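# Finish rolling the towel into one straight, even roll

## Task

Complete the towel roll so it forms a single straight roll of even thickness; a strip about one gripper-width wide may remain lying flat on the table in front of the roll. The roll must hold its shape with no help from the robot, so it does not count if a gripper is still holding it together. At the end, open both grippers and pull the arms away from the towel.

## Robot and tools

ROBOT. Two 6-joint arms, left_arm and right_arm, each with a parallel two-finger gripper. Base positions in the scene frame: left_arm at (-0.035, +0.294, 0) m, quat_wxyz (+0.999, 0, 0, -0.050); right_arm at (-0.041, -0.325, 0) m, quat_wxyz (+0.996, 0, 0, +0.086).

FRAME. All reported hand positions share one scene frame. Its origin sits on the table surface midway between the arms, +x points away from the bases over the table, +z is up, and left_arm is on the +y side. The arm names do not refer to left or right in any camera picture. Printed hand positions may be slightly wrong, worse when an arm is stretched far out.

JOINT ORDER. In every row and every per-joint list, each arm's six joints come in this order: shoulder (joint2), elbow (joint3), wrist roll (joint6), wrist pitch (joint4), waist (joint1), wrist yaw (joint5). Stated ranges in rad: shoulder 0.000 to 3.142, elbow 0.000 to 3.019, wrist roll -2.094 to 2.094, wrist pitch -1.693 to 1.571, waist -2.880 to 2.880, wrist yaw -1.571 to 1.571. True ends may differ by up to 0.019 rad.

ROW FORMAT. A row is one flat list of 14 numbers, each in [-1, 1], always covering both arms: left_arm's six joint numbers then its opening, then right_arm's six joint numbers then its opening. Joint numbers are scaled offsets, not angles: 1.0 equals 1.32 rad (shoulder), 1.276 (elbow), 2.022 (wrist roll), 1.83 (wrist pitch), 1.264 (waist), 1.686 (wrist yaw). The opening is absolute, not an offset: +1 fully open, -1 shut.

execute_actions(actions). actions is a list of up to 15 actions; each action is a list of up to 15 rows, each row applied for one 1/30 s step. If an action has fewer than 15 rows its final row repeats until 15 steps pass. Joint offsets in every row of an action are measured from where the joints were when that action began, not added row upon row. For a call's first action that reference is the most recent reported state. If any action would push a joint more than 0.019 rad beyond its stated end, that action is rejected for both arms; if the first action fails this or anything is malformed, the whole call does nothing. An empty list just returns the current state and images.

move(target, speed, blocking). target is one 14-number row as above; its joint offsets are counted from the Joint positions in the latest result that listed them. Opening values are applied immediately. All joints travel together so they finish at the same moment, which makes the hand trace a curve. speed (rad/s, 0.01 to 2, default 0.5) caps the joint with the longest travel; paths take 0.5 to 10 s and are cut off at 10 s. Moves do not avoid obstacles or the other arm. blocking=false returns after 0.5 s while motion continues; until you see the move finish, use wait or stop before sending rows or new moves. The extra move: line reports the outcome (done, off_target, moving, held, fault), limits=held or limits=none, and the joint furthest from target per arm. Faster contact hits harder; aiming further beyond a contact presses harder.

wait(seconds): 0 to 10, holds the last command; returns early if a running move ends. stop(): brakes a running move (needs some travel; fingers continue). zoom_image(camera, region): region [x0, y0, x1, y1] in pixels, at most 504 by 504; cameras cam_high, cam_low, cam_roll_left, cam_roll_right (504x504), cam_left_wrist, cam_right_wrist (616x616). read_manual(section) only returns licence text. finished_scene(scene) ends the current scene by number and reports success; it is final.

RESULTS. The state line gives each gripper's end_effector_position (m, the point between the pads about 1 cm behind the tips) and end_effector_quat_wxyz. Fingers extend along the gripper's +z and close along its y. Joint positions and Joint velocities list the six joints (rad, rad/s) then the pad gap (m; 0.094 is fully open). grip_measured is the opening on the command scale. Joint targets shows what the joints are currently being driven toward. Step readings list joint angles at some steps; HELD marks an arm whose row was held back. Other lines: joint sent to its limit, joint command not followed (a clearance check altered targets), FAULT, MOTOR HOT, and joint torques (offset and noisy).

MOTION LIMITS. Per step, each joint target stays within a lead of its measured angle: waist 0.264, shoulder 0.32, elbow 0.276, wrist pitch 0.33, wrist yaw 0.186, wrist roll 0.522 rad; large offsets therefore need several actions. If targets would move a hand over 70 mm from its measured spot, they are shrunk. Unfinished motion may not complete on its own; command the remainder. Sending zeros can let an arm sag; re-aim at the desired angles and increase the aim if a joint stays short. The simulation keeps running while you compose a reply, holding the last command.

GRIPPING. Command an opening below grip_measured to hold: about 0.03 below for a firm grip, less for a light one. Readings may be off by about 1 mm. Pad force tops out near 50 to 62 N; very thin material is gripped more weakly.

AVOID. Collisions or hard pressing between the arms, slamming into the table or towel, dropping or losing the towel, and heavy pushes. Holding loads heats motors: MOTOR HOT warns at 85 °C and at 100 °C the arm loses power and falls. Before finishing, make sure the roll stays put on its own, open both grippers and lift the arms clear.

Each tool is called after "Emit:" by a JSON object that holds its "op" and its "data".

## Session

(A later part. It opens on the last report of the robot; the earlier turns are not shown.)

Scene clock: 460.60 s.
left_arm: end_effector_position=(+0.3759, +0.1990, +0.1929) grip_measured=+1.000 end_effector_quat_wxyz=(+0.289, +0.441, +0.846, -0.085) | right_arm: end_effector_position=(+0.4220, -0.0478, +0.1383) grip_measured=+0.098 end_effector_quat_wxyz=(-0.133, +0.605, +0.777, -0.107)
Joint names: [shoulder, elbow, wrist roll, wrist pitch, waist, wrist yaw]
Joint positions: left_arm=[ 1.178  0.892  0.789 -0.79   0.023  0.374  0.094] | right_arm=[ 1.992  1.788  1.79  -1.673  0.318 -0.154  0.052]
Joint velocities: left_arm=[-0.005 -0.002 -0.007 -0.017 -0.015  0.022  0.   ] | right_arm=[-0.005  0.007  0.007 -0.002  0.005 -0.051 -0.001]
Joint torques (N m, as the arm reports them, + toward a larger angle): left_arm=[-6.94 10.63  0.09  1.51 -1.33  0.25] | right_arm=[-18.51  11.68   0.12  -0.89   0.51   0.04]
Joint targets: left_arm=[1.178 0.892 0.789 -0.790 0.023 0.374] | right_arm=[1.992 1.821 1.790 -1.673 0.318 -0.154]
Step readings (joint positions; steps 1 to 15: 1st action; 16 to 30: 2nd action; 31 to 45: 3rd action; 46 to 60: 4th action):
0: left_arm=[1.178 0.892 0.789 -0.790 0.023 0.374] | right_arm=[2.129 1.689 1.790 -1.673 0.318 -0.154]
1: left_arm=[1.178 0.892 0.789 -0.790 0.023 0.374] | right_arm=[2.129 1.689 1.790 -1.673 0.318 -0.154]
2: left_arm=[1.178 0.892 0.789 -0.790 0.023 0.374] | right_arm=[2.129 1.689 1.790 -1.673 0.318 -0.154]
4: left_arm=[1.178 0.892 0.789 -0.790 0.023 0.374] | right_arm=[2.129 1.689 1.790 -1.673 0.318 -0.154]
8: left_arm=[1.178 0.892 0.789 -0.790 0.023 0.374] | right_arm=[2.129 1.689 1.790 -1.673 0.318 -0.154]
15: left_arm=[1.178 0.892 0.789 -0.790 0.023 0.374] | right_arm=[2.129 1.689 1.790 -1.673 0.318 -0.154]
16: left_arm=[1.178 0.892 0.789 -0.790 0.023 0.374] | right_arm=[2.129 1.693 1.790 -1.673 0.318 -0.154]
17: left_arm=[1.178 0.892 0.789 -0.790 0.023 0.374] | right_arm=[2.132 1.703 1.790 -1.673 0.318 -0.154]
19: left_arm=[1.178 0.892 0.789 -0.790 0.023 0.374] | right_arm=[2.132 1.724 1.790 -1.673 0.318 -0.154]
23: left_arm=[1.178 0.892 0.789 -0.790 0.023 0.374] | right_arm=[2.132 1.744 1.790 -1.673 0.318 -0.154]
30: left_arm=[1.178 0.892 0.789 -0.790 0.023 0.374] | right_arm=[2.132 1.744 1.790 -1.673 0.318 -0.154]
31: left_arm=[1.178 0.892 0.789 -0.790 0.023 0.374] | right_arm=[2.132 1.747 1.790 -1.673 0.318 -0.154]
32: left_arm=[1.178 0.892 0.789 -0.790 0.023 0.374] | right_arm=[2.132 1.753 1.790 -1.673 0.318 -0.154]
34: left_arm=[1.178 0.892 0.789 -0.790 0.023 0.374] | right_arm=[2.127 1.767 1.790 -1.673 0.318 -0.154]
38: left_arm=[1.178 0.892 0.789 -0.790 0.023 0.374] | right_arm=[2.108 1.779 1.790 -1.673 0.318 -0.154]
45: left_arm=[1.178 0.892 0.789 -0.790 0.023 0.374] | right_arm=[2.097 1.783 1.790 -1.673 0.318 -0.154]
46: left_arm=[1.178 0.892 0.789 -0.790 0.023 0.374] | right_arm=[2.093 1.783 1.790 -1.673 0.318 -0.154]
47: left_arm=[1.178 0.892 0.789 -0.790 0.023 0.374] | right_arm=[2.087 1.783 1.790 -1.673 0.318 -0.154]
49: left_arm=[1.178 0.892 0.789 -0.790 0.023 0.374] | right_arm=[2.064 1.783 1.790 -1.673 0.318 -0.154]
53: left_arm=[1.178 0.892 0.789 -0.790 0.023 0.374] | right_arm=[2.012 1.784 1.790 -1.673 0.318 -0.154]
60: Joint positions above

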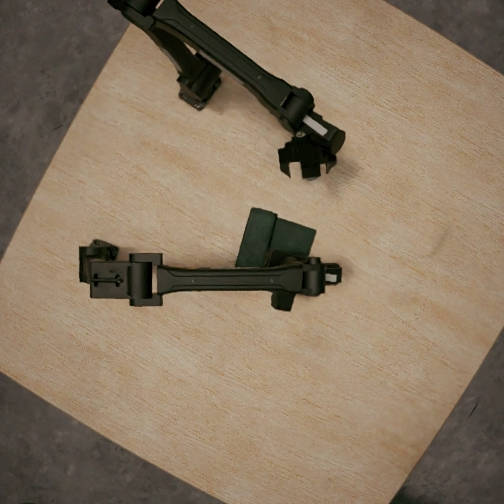

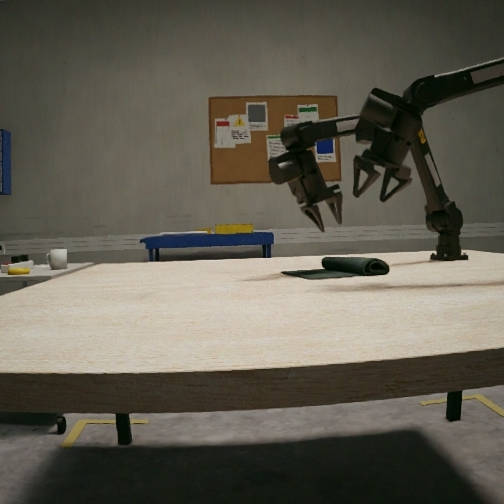

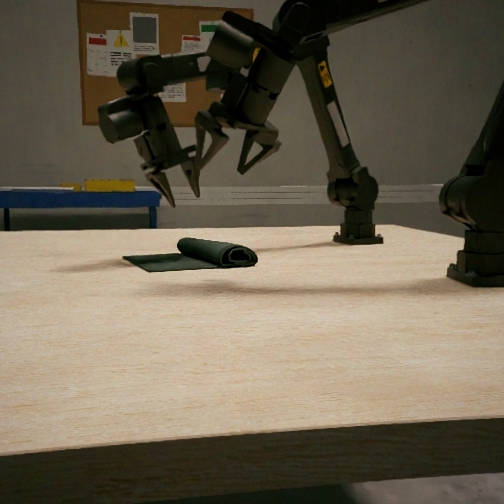

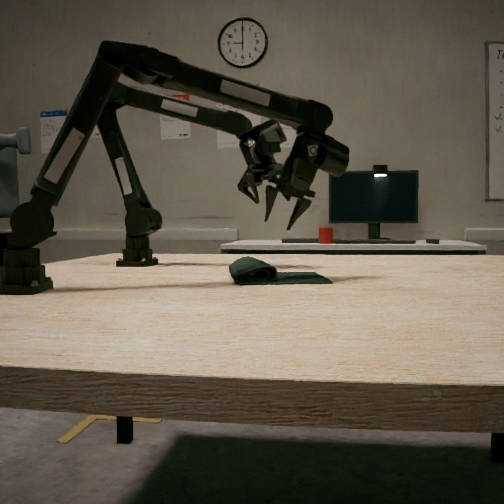

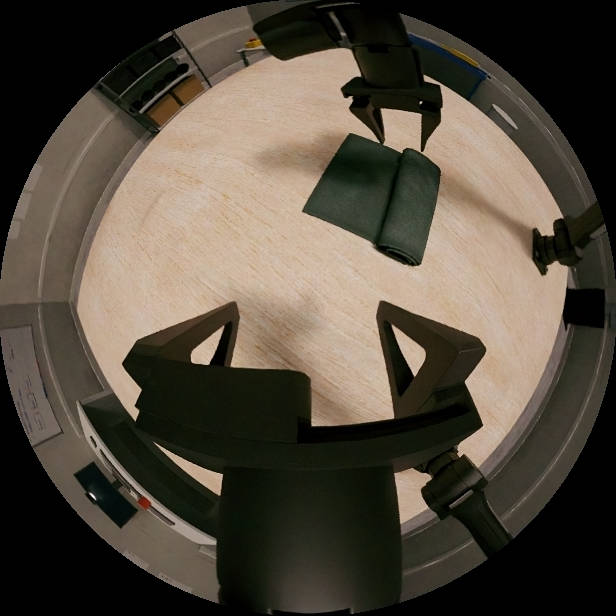

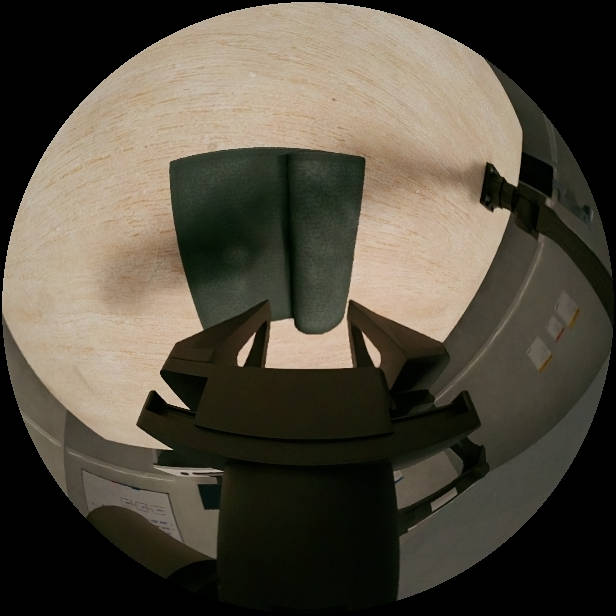

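Same position; repeat the cycle.

Emit:
{"op": "move", "data": {"target": [0,0.02,0,0,0,0,1,-0.57,-0.878,0.1,0.685,0.182,0.252,0.8], "speed": 0.9}}

Emit:
{"op": "move", "data": {"target": [0,0.02,0,0,0,0,1,0.19,0.06,-0.02,0.135,-0.044,-0.016,0.8], "speed": 0.3}}

Emit:
{"op": "execute_actions", "data": {"actions": [[[0,0,0,0,0,0,1,0.035,0.02,0,0.01,0,0,0.4]],[[0,0,0,0,0,0,1,0.03,0.0,0,0.01,0,0,0.0]],[[0,0,0,0,0,0,1,0.025,0.0,0,0.01,0,0,-0.3]],[[0,0,0,0,0,0,1,0.015,0.0,0,0,0,0,-0.55]],[[0,0,0,0,0,0,1,0.0,0.01,0,0,0,0,-0.62]]]}}

Emit:
{"op": "zoom_image", "data": {"camera": "cam_roll_right", "region": [190,190,350,300]}}

Scene clock: 470.00 s.
left_arm: end_effector_position=(+0.3759, +0.1990, +0.1929) grip_measured=+1.000 end_effector_quat_wxyz=(+0.289, +0.441, +0.846, -0.085) | right_arm: end_effector_position=(+0.2963, -0.0931, +0.0922) grip_measured=+0.799 end_effector_quat_wxyz=(+0.185, +0.592, +0.751, +0.228)
Joint names: [shoulder, elbow, wrist roll, wrist pitch, waist, wrist yaw]
Joint positions: left_arm=[ 1.178  0.892  0.789 -0.79   0.023  0.374  0.094] | right_arm=[ 1.25   0.658  1.975 -0.44   0.541  0.268  0.084]
Joint velocities: left_arm=[-0.015 -0.002 -0.066  0.007 -0.005  0.051  0.   ] | right_arm=[-0.005 -0.002  0.007 -0.002 -0.015 -0.037 -0.   ]
Joint torques (N m, as the arm reports them, + toward a larger angle): left_arm=[-7.54 12.92  0.09  1.42 -2.05  0.28] | right_arm=[-8.63  9.63  0.17  1.58  1.29  0.4 ]
Joint targets: left_arm=[1.178 0.918 0.789 -0.790 0.023 0.374] | right_arm=[1.240 0.668 1.992 -0.420 0.547 0.270]
move: off_target (left_arm); limits=none; left_arm: farthest joint: the elbow, 0.025 radians from its target (0.025 radians at the start); right_arm: farthest joint: the wrist pitch, 0.020 radians from its target (1.254 radians at the start)

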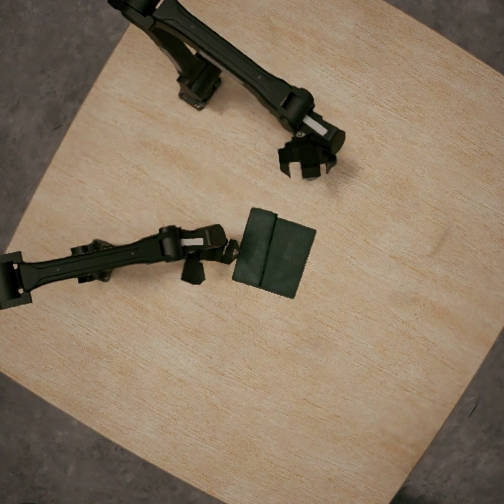

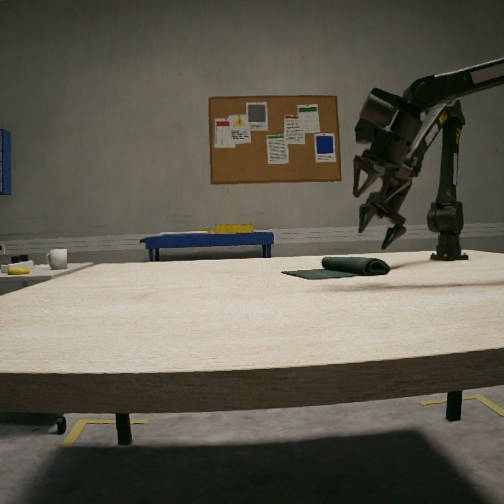

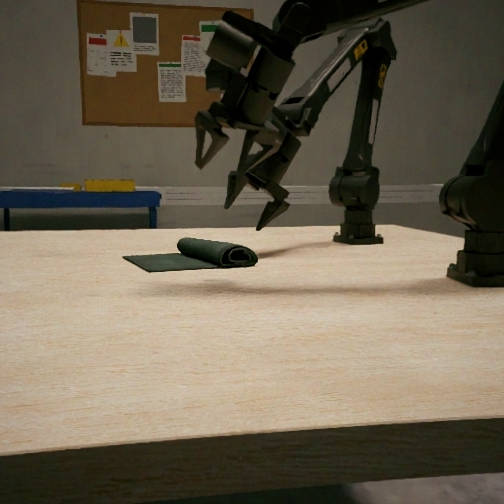

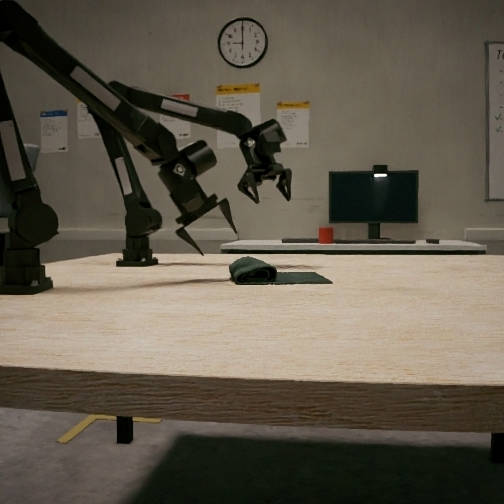

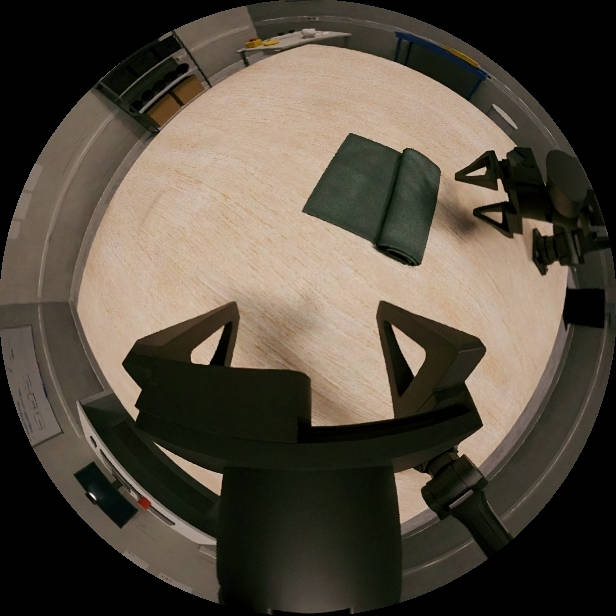

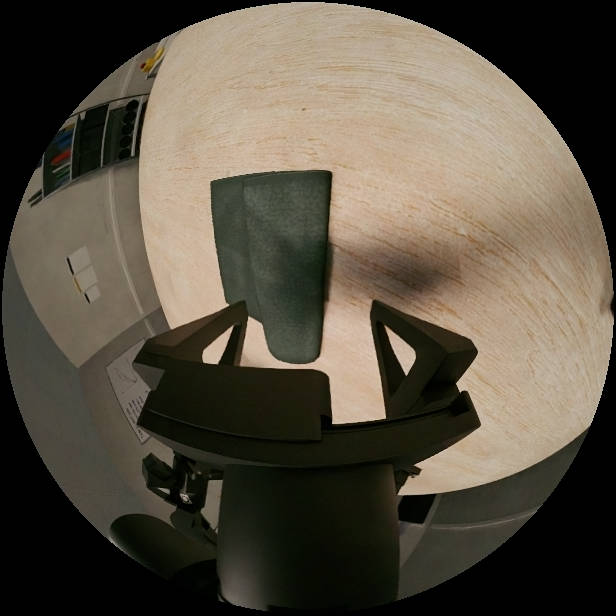

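Scene clock: 471.20 s.
left_arm: end_effector_position=(+0.3759, +0.1990, +0.1929) grip_measured=+1.000 end_effector_quat_wxyz=(+0.289, +0.441, +0.846, -0.085) | right_arm: end_effector_position=(+0.3453, -0.0741, +0.0406) grip_measured=+0.799 end_effector_quat_wxyz=(+0.185, +0.598, +0.741, +0.241)
Joint names: [shoulder, elbow, wrist roll, wrist pitch, waist, wrist yaw]
Joint positions: left_arm=[ 1.178  0.892  0.789 -0.79   0.023  0.374  0.094] | right_arm=[ 1.489  0.702  1.952 -0.21   0.493  0.243  0.084]
Joint velocities: left_arm=[-0.005 -0.012  0.037 -0.002 -0.024 -0.022  0.   ] | right_arm=[ 0.005 -0.012  0.007 -0.002  0.005  0.051 -0.001]
Joint torques (N m, as the arm reports them, + toward a larger angle): left_arm=[-7.55 12.78  0.1   1.47 -1.37  0.27] | right_arm=[-8.75 10.61 -0.17  1.6   0.03  0.18]
Joint targets: left_arm=[1.178 0.918 0.789 -0.790 0.023 0.374] | right_arm=[1.501 0.735 1.934 -0.193 0.485 0.241]
move: off_target (left_arm, right_arm); limits=none; left_arm: farthest joint: the elbow, 0.025 radians from its target (0.025 radians at the start); right_arm: farthest joint: the elbow, 0.033 radians from its target (0.077 radians at the start)

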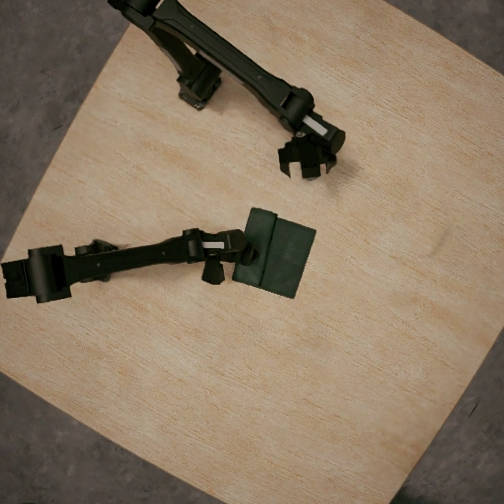

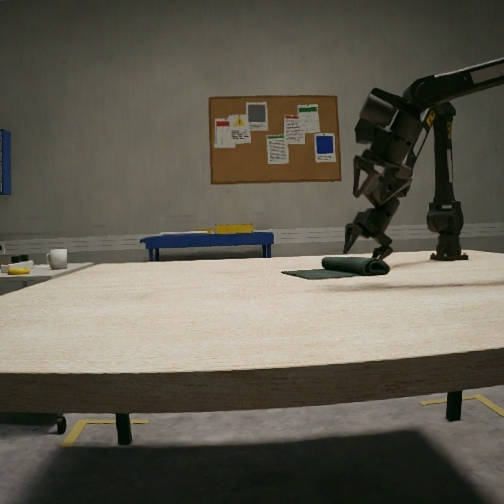

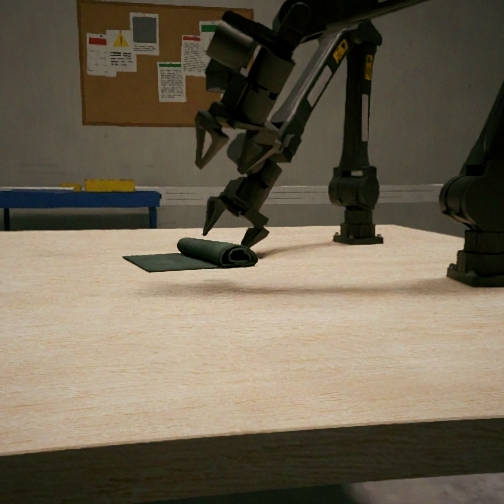

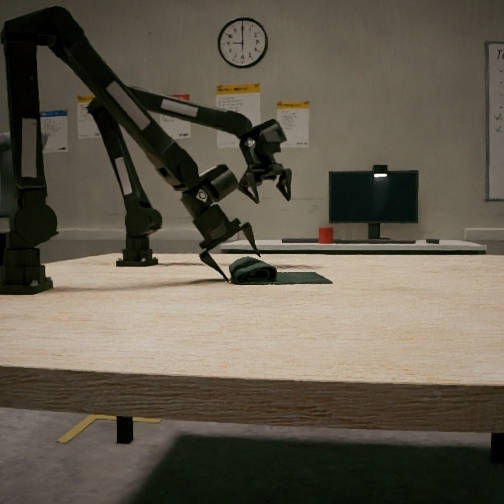

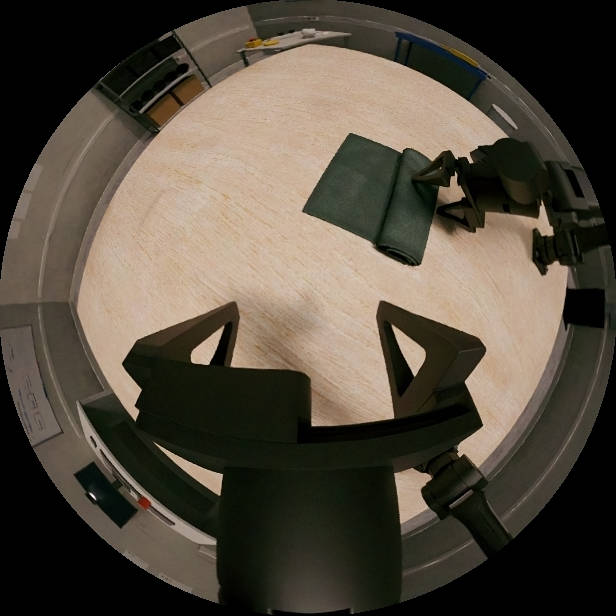

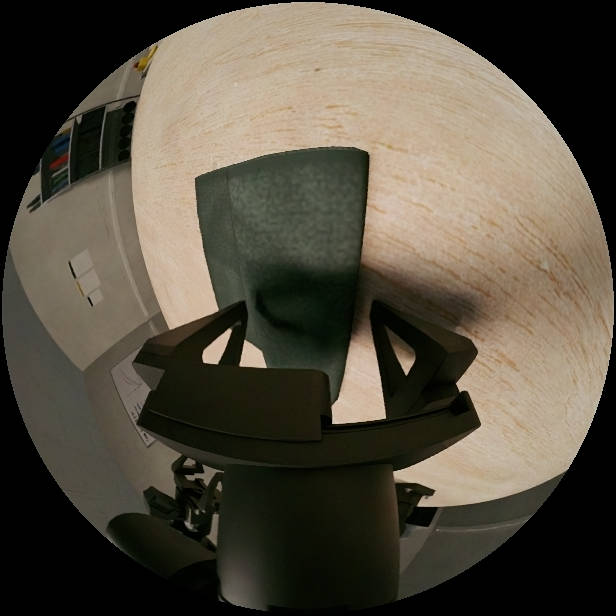

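Scene clock: 473.70 s.
left_arm: end_effector_position=(+0.3759, +0.1990, +0.1929) grip_measured=+1.000 end_effector_quat_wxyz=(+0.289, +0.441, +0.846, -0.085) | right_arm: end_effector_position=(+0.3494, -0.0721, +0.0325) grip_measured=-0.616 end_effector_quat_wxyz=(+0.188, +0.599, +0.741, +0.240)
Joint names: [shoulder, elbow, wrist roll, wrist pitch, waist, wrist yaw]
Joint positions: left_arm=[ 1.178  0.892  0.789 -0.79   0.023  0.374  0.094] | right_arm=[ 1.52   0.706  1.953 -0.184  0.494  0.25   0.018]
Joint velocities: left_arm=[ 0.005  0.002  0.007 -0.002 -0.024 -0.022  0.   ] | right_arm=[-0.005  0.002  0.022  0.012 -0.005 -0.081 -0.   ]
Joint torques (N m, as the arm reports them, + toward a larger angle): left_arm=[-7.69 10.52  0.1   1.56 -1.96  0.29] | right_arm=[-10.19   8.64   0.02   0.74   0.79   0.27]
Joint targets: left_arm=[1.178 0.892 0.789 -0.790 0.023 0.374] | right_arm=[1.525 0.719 1.953 -0.184 0.494 0.250]
Step readings (joint positions; steps 1 to 15: 1st action; 16 to 30: 2nd action; 31 to 45: 3rd action; 46 to 60: 4th action; 61 to 75: 5th action):
0: left_arm=[1.178 0.892 0.789 -0.790 0.023 0.374] | right_arm=[1.489 0.702 1.952 -0.210 0.493 0.243]
1: left_arm=[1.178 0.892 0.789 -0.790 0.023 0.374] | right_arm=[1.491 0.702 1.952 -0.210 0.493 0.243]
2: left_arm=[1.178 0.892 0.789 -0.790 0.023 0.374] | right_arm=[1.497 0.702 1.952 -0.209 0.493 0.243]
4: left_arm=[1.178 0.892 0.789 -0.790 0.023 0.374] | right_arm=[1.505 0.704 1.953 -0.206 0.494 0.244]
8: left_arm=[1.178 0.892 0.789 -0.790 0.023 0.374] | right_arm=[1.508 0.706 1.953 -0.204 0.494 0.245]
15: left_arm=[1.178 0.892 0.789 -0.790 0.023 0.374] | right_arm=[1.508 0.706 1.953 -0.204 0.494 0.245]
16: left_arm=[1.178 0.892 0.789 -0.790 0.023 0.374] | right_arm=[1.510 0.706 1.953 -0.203 0.494 0.245]
17: left_arm=[1.178 0.892 0.789 -0.790 0.023 0.374] | right_arm=[1.514 0.706 1.953 -0.203 0.494 0.245]
19: left_arm=[1.178 0.892 0.789 -0.790 0.023 0.374] | right_arm=[1.522 0.706 1.953 -0.200 0.494 0.245]
23: left_arm=[1.178 0.892 0.789 -0.790 0.023 0.374] | right_arm=[1.523 0.706 1.953 -0.196 0.494 0.245]
30: left_arm=[1.178 0.892 0.789 -0.790 0.023 0.374] | right_arm=[1.523 0.706 1.953 -0.196 0.494 0.245]
31: left_arm=[1.178 0.892 0.789 -0.790 0.023 0.374] | right_arm=[1.524 0.706 1.953 -0.196 0.494 0.245]
32: left_arm=[1.178 0.892 0.789 -0.790 0.023 0.374] | right_arm=[1.526 0.706 1.953 -0.194 0.494 0.246]
34: left_arm=[1.178 0.892 0.789 -0.790 0.023 0.374] | right_arm=[1.527 0.706 1.953 -0.186 0.494 0.249]
38: left_arm=[1.178 0.892 0.789 -0.790 0.023 0.374] | right_arm=[1.527 0.706 1.953 -0.184 0.494 0.249]
45: left_arm=[1.178 0.892 0.789 -0.790 0.023 0.374] | right_arm=[1.527 0.706 1.953 -0.184 0.494 0.249]
46: left_arm=[1.178 0.892 0.789 -0.790 0.023 0.374] | right_arm=[1.527 0.706 1.953 -0.184 0.494 0.250]
47: left_arm=[1.178 0.892 0.789 -0.790 0.023 0.374] | right_arm=[1.527 0.706 1.953 -0.184 0.494 0.250]
49: left_arm=[1.178 0.892 0.789 -0.790 0.023 0.374] | right_arm=[1.525 0.706 1.953 -0.184 0.494 0.250]
53: left_arm=[1.178 0.892 0.789 -0.790 0.023 0.374] | right_arm=[1.525 0.706 1.953 -0.184 0.494 0.250]
60: left_arm=[1.178 0.892 0.789 -0.790 0.023 0.374] | right_arm=[1.525 0.706 1.953 -0.184 0.494 0.250]
61: left_arm=[1.178 0.892 0.789 -0.790 0.023 0.374] | right_arm=[1.524 0.706 1.953 -0.184 0.494 0.250]
62: left_arm=[1.178 0.892 0.789 -0.790 0.023 0.374] | right_arm=[1.522 0.706 1.953 -0.184 0.494 0.250]
64: left_arm=[1.178 0.892 0.789 -0.790 0.023 0.374] | right_arm=[1.520 0.706 1.953 -0.184 0.494 0.250]
68: left_arm=[1.178 0.892 0.789 -0.790 0.023 0.374] | right_arm=[1.520 0.706 1.953 -0.184 0.494 0.250]
75: Joint positions above

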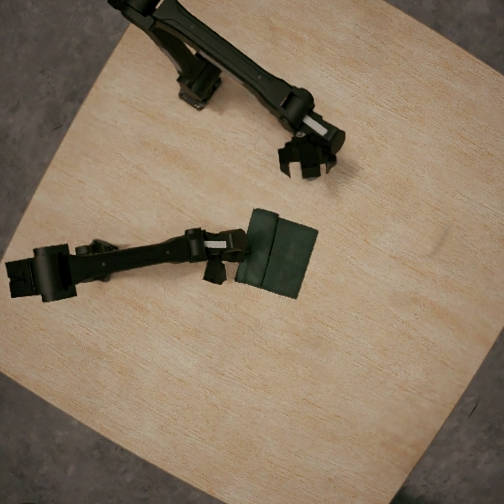

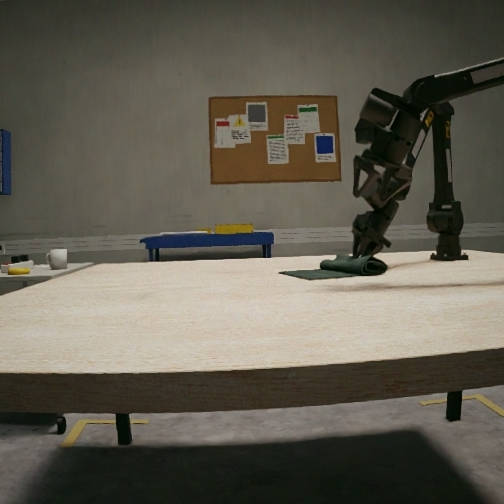

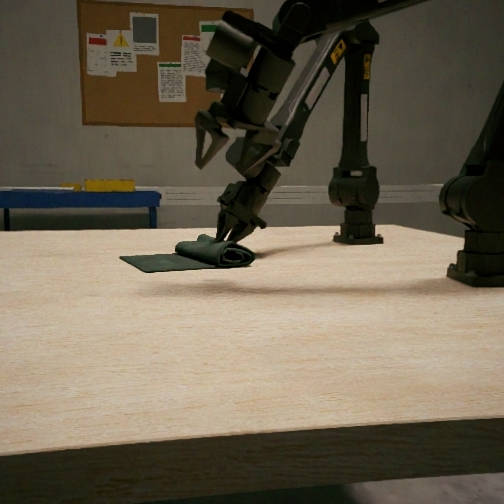

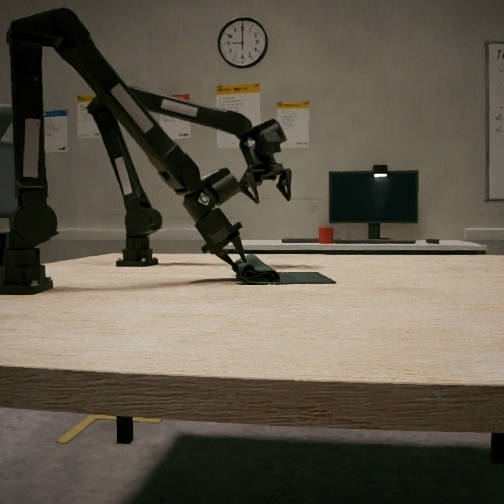

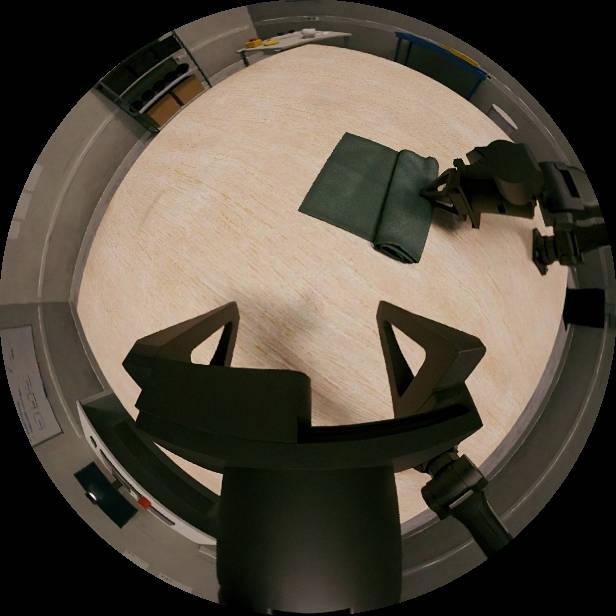

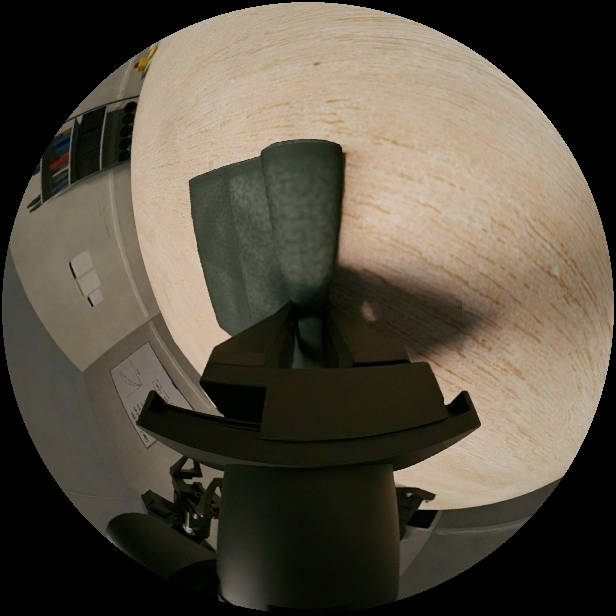

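Region (190, 190, 350, 300) of cam_roll_right's 504x504 image, scaled by 3.150, with more detail than that image has; it fills the top 346 rows of this view, and the rest is white.

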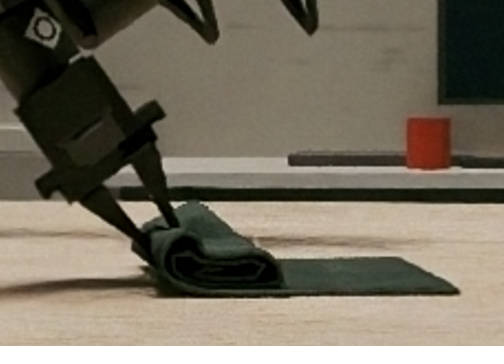

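Emit:
{"op": "move", "data": {"target": [0,0.02,0,0,0,0,1,0.057,0.325,-0.012,-0.483,-0.068,-0.149,-0.72], "speed": 0.35}}

Emit:
{"op": "move", "data": {"target": [0,0.02,0,0,0,0,1,0.417,0.512,-0.085,-0.344,-0.085,-0.091,-0.72], "speed": 0.3}}

Emit:
{"op": "execute_actions", "data": {"actions": [[[0,0,0,0,0,0,1,0.0,0.03,0,0,0,0,-0.1]],[[0,0,0,0,0,0,1,0.0,0.07,0,0,0,0,0.0]],[[0,0,0,0,0,0,1,-0.04,0.06,0,0,0,0,0.1]],[[0,0,0,0,0,0,1,-0.1,0.03,0,0,0,0,0.1]],[[0,0,0,0,0,0,1,-0.15,0.03,0,0,0,-0.15,0.1]]]}}

Emit:
{"op": "zoom_image", "data": {"camera": "cam_roll_right", "region": [190,190,350,300]}}

Scene clock: 483.10 s.
left_arm: end_effector_position=(+0.3759, +0.1990, +0.1929) grip_measured=+1.000 end_effector_quat_wxyz=(+0.289, +0.441, +0.846, -0.085) | right_arm: end_effector_position=(+0.3169, -0.0865, +0.0761) grip_measured=-0.712 end_effector_quat_wxyz=(+0.001, +0.628, +0.779, +0.003)
Joint names: [shoulder, elbow, wrist roll, wrist pitch, waist, wrist yaw]
Joint positions: left_arm=[ 1.178  0.892  0.789 -0.79   0.023  0.374  0.094] | right_arm=[ 1.585  1.076  1.945 -1.055  0.415  0.001  0.014]
Joint velocities: left_arm=[-0.015 -0.017  0.037 -0.002 -0.005  0.022  0.   ] | right_arm=[ 0.005  0.007 -0.037 -0.012 -0.005 -0.095  0.   ]
Joint torques (N m, as the arm reports them, + toward a larger angle): left_arm=[-7.13 12.91  0.08  1.39 -1.08  0.29] | right_arm=[-11.51  12.24  -0.09  -0.83   0.11   0.06]
Joint targets: left_arm=[1.178 0.918 0.789 -0.790 0.023 0.374] | right_arm=[1.595 1.121 1.928 -1.068 0.407 -0.001]
move: off_target (left_arm, right_arm); limits=none; left_arm: farthest joint: the elbow, 0.025 radians from its target (0.025 radians at the start); right_arm: farthest joint: the elbow, 0.045 radians from its target (0.414 radians at the start)

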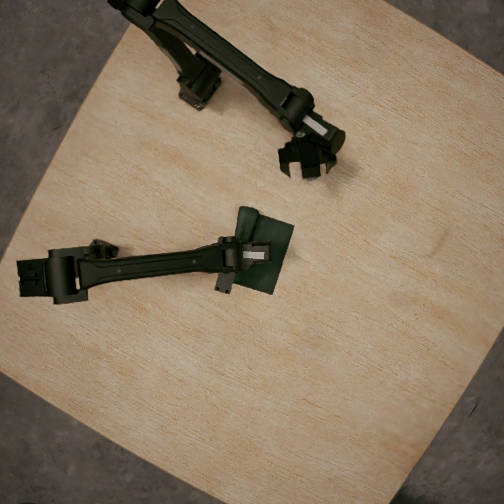

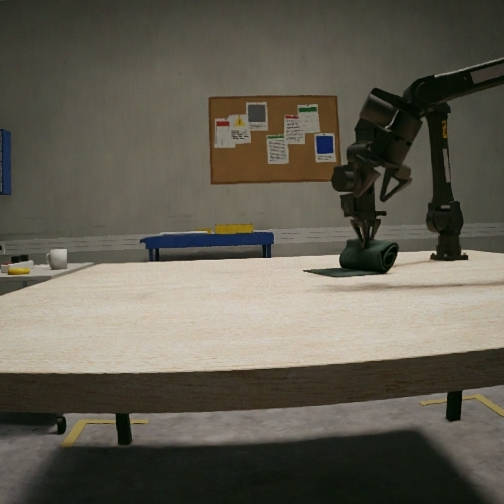

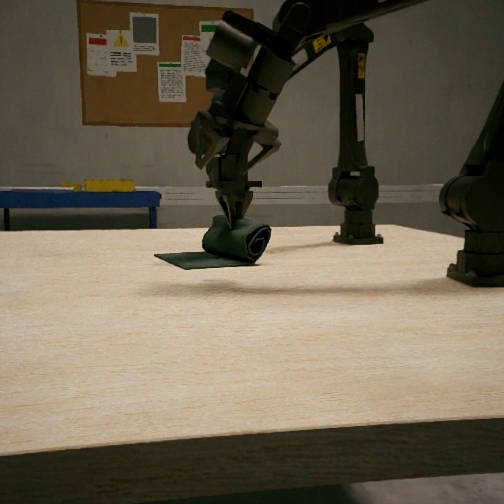

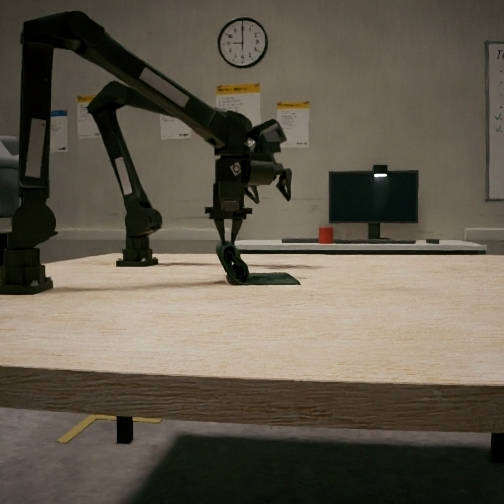

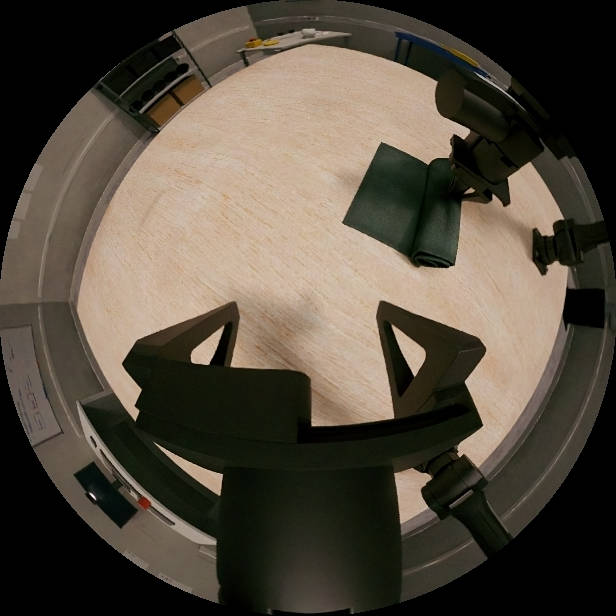

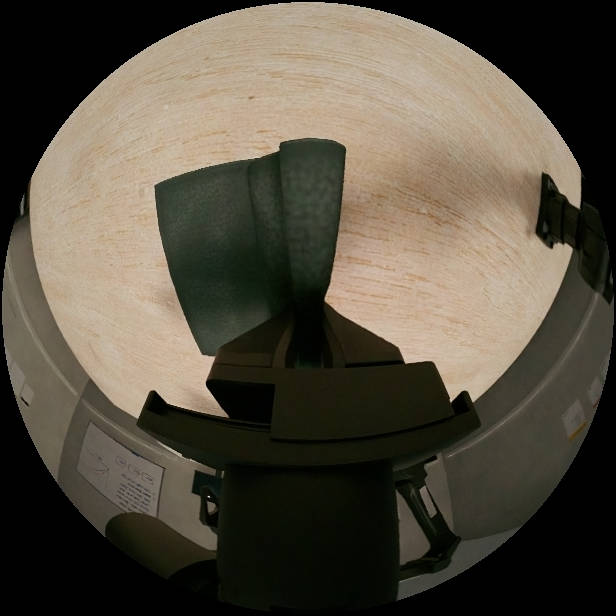

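Scene clock: 485.77 s.
left_arm: end_effector_position=(+0.3759, +0.1990, +0.1929) grip_measured=+1.000 end_effector_quat_wxyz=(+0.289, +0.441, +0.846, -0.085) | right_arm: end_effector_position=(+0.3891, -0.0660, +0.0508) grip_measured=-0.713 end_effector_quat_wxyz=(-0.177, +0.599, +0.753, -0.207)
Joint names: [shoulder, elbow, wrist roll, wrist pitch, waist, wrist yaw]
Joint positions: left_arm=[ 1.178  0.892  0.789 -0.79   0.023  0.374  0.094] | right_arm=[ 2.118  1.693  1.792 -1.676  0.317 -0.154  0.013]
Joint velocities: left_arm=[ 0.005 -0.007  0.007  0.007 -0.005  0.022  0.   ] | right_arm=[-0.005 -0.012  0.066  0.017  0.005 -0.037 -0.   ]
Joint torques (N m, as the arm reports them, + toward a larger angle): left_arm=[-7.61 12.77  0.08  1.31 -1.99  0.29] | right_arm=[-17.14  10.91  -0.06  -1.68  -0.07   0.11]
Joint targets: left_arm=[1.178 0.918 0.789 -0.790 0.023 0.374] | right_arm=[2.136 1.729 1.774 -1.685 0.308 -0.152]
move: off_target (left_arm, right_arm); limits=none; left_arm: farthest joint: the elbow, 0.025 radians from its target (0.025 radians at the start); right_arm: farthest joint: the elbow, 0.036 radians from its target (0.653 radians at the start)

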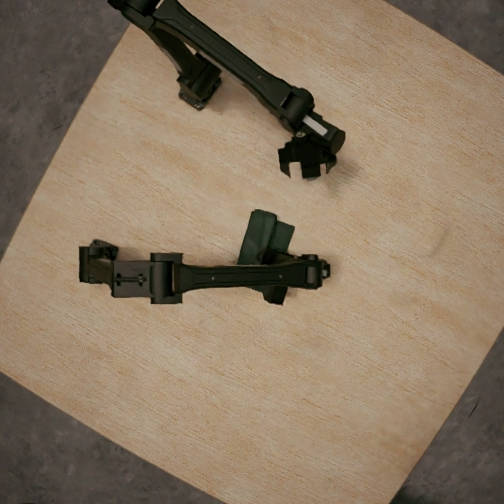

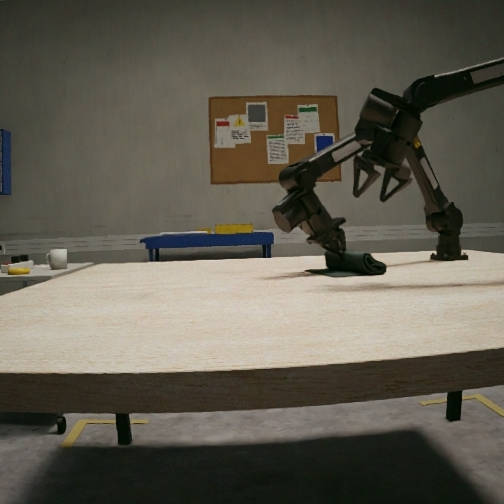

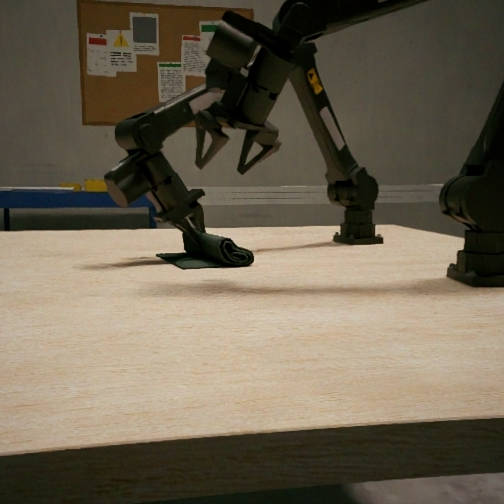

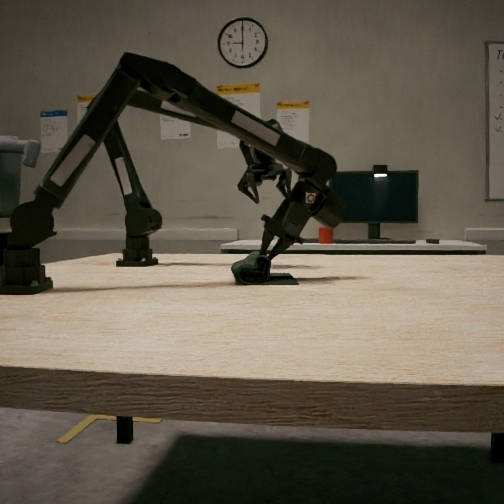

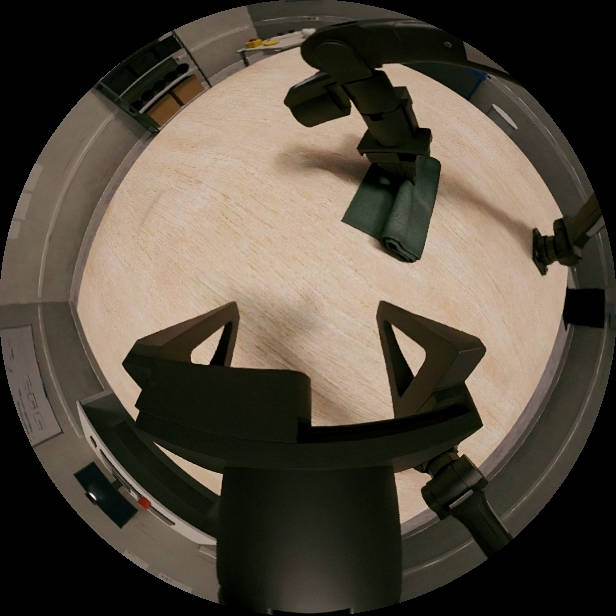

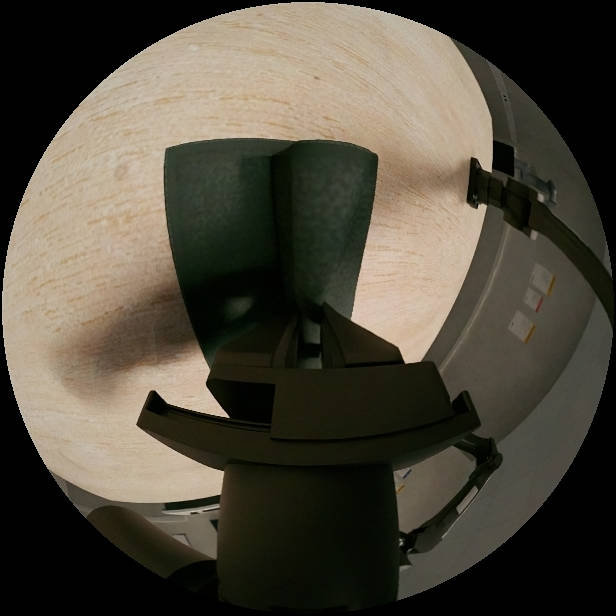

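Scene clock: 488.27 s.
left_arm: end_effector_position=(+0.3759, +0.1990, +0.1929) grip_measured=+1.000 end_effector_quat_wxyz=(+0.289, +0.441, +0.846, -0.085) | right_arm: end_effector_position=(+0.3885, -0.0200, +0.2921) grip_measured=+0.098 end_effector_quat_wxyz=(-0.189, +0.596, +0.777, +0.072)
Joint names: [shoulder, elbow, wrist roll, wrist pitch, waist, wrist yaw]
Joint positions: left_arm=[ 1.178  0.892  0.789 -0.79   0.023  0.374  0.094] | right_arm=[ 1.728  1.806  1.792 -1.676  0.315 -0.406  0.052]
Joint velocities: left_arm=[-0.015  0.002 -0.007 -0.007 -0.005  0.037  0.   ] | right_arm=[-0.054  0.032  0.051 -0.002 -0.005  0.022 -0.001]
Joint torques (N m, as the arm reports them, + toward a larger angle): left_arm=[-7.11 10.55  0.1   1.48 -1.63  0.23] | right_arm=[-13.14  11.61   0.11  -0.26   0.93  -0.24]
Joint targets: left_arm=[1.178 0.892 0.789 -0.790 0.023 0.374] | right_arm=[1.749 1.833 1.792 -1.677 0.317 -0.407]
Step readings (joint positions; steps 1 to 15: 1st action; 16 to 30: 2nd action; 31 to 45: 3rd action; 46 to 60: 4th action; 61 to 75: 5th action):
0: left_arm=[1.178 0.892 0.789 -0.790 0.023 0.374] | right_arm=[2.118 1.693 1.792 -1.676 0.317 -0.154]
1: left_arm=[1.178 0.892 0.789 -0.790 0.023 0.374] | right_arm=[2.118 1.693 1.792 -1.676 0.317 -0.154]
2: left_arm=[1.178 0.892 0.789 -0.790 0.023 0.374] | right_arm=[2.118 1.693 1.792 -1.676 0.317 -0.154]
4: left_arm=[1.178 0.892 0.789 -0.790 0.023 0.374] | right_arm=[2.118 1.693 1.792 -1.676 0.317 -0.154]
8: left_arm=[1.178 0.892 0.789 -0.790 0.023 0.374] | right_arm=[2.118 1.693 1.792 -1.676 0.317 -0.154]
15: left_arm=[1.178 0.892 0.789 -0.790 0.023 0.374] | right_arm=[2.118 1.693 1.792 -1.676 0.317 -0.154]
16: left_arm=[1.178 0.892 0.789 -0.790 0.023 0.374] | right_arm=[2.118 1.698 1.792 -1.676 0.317 -0.154]
17: left_arm=[1.178 0.892 0.789 -0.790 0.023 0.374] | right_arm=[2.121 1.707 1.792 -1.676 0.317 -0.154]
19: left_arm=[1.178 0.892 0.789 -0.790 0.023 0.374] | right_arm=[2.122 1.728 1.792 -1.676 0.317 -0.154]
23: left_arm=[1.178 0.892 0.789 -0.790 0.023 0.374] | right_arm=[2.122 1.749 1.792 -1.676 0.317 -0.154]
30: left_arm=[1.178 0.892 0.789 -0.790 0.023 0.374] | right_arm=[2.122 1.749 1.792 -1.676 0.317 -0.154]
31: left_arm=[1.178 0.892 0.789 -0.790 0.023 0.374] | right_arm=[2.121 1.752 1.792 -1.676 0.317 -0.154]
32: left_arm=[1.178 0.892 0.789 -0.790 0.023 0.374] | right_arm=[2.121 1.757 1.792 -1.676 0.317 -0.154]
34: left_arm=[1.178 0.892 0.789 -0.790 0.023 0.374] | right_arm=[2.116 1.770 1.792 -1.676 0.317 -0.154]
38: left_arm=[1.178 0.892 0.789 -0.790 0.023 0.374] | right_arm=[2.097 1.783 1.792 -1.676 0.317 -0.154]
45: left_arm=[1.178 0.892 0.789 -0.790 0.023 0.374] | right_arm=[2.087 1.786 1.792 -1.676 0.317 -0.154]
46: left_arm=[1.178 0.892 0.789 -0.790 0.023 0.374] | right_arm=[2.082 1.786 1.792 -1.676 0.317 -0.154]
47: left_arm=[1.178 0.892 0.789 -0.790 0.023 0.374] | right_arm=[2.076 1.786 1.792 -1.676 0.317 -0.154]
49: left_arm=[1.178 0.892 0.789 -0.790 0.023 0.374] | right_arm=[2.050 1.786 1.792 -1.676 0.317 -0.154]
53: left_arm=[1.178 0.892 0.789 -0.790 0.023 0.374] | right_arm=[1.981 1.787 1.792 -1.676 0.317 -0.154]
60: left_arm=[1.178 0.892 0.789 -0.790 0.023 0.374] | right_arm=[1.947 1.795 1.792 -1.676 0.317 -0.154]
61: left_arm=[1.178 0.892 0.789 -0.790 0.023 0.374] | right_arm=[1.944 1.795 1.792 -1.676 0.316 -0.203]
62: left_arm=[1.178 0.892 0.789 -0.790 0.023 0.374] | right_arm=[1.937 1.792 1.792 -1.676 0.315 -0.260]
64: left_arm=[1.178 0.892 0.789 -0.790 0.023 0.374] | right_arm=[1.913 1.792 1.792 -1.676 0.315 -0.341]
68: left_arm=[1.178 0.892 0.789 -0.790 0.023 0.374] | right_arm=[1.830 1.792 1.792 -1.676 0.315 -0.400]
75: Joint positions above

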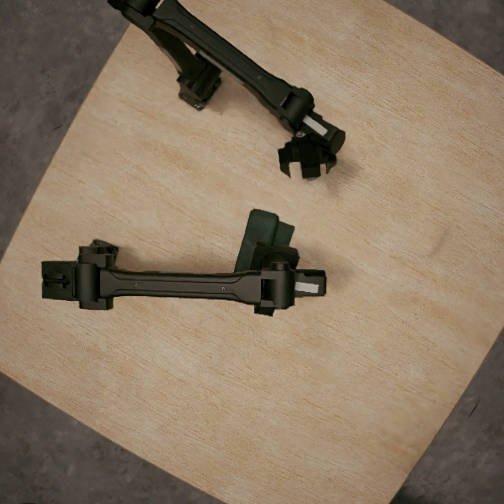

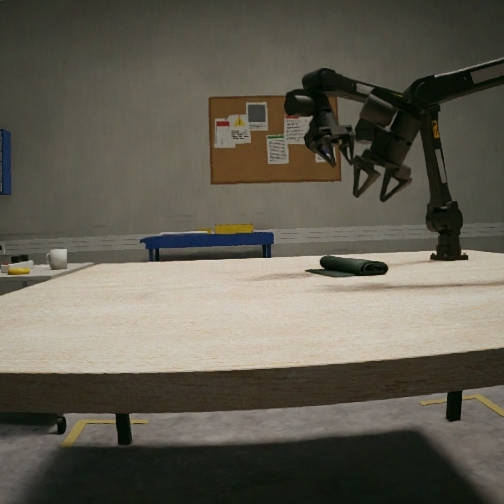

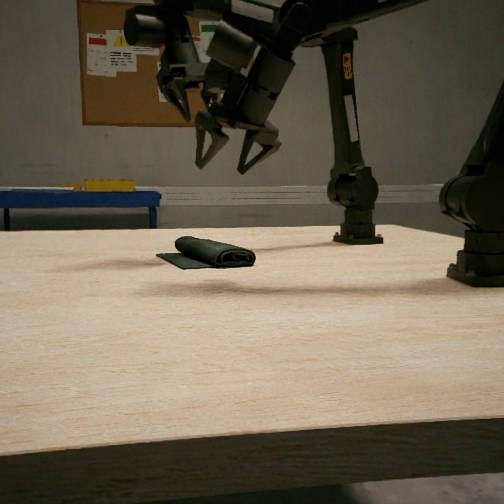

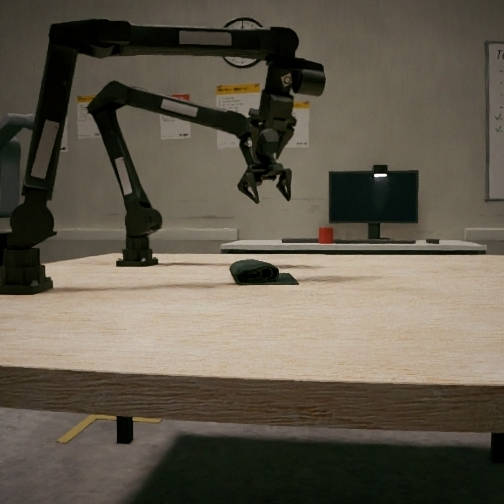

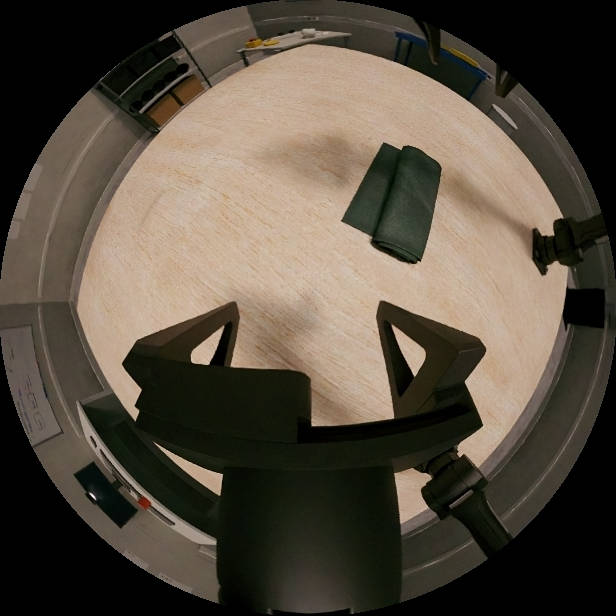

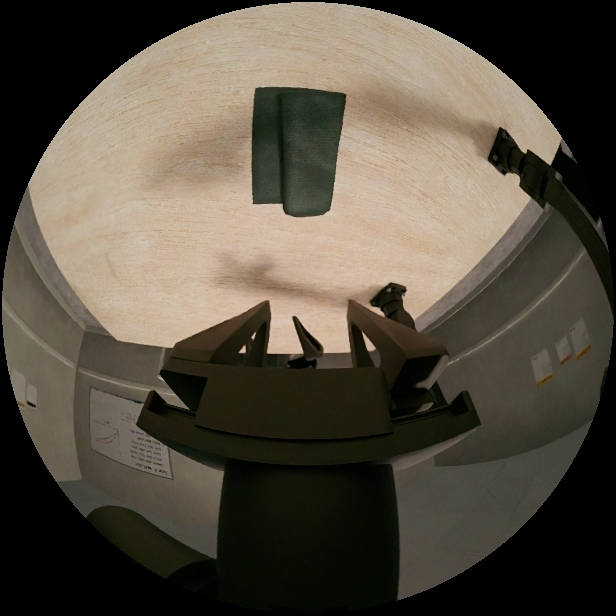

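Region (190, 190, 350, 300) of cam_roll_right's 504x504 image, scaled by 3.150, with more detail than that image has; it fills the top 346 rows of this view, and the rest is white.

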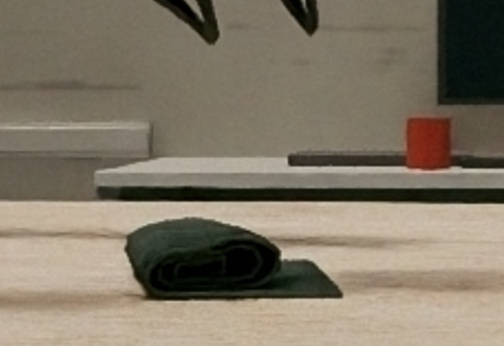

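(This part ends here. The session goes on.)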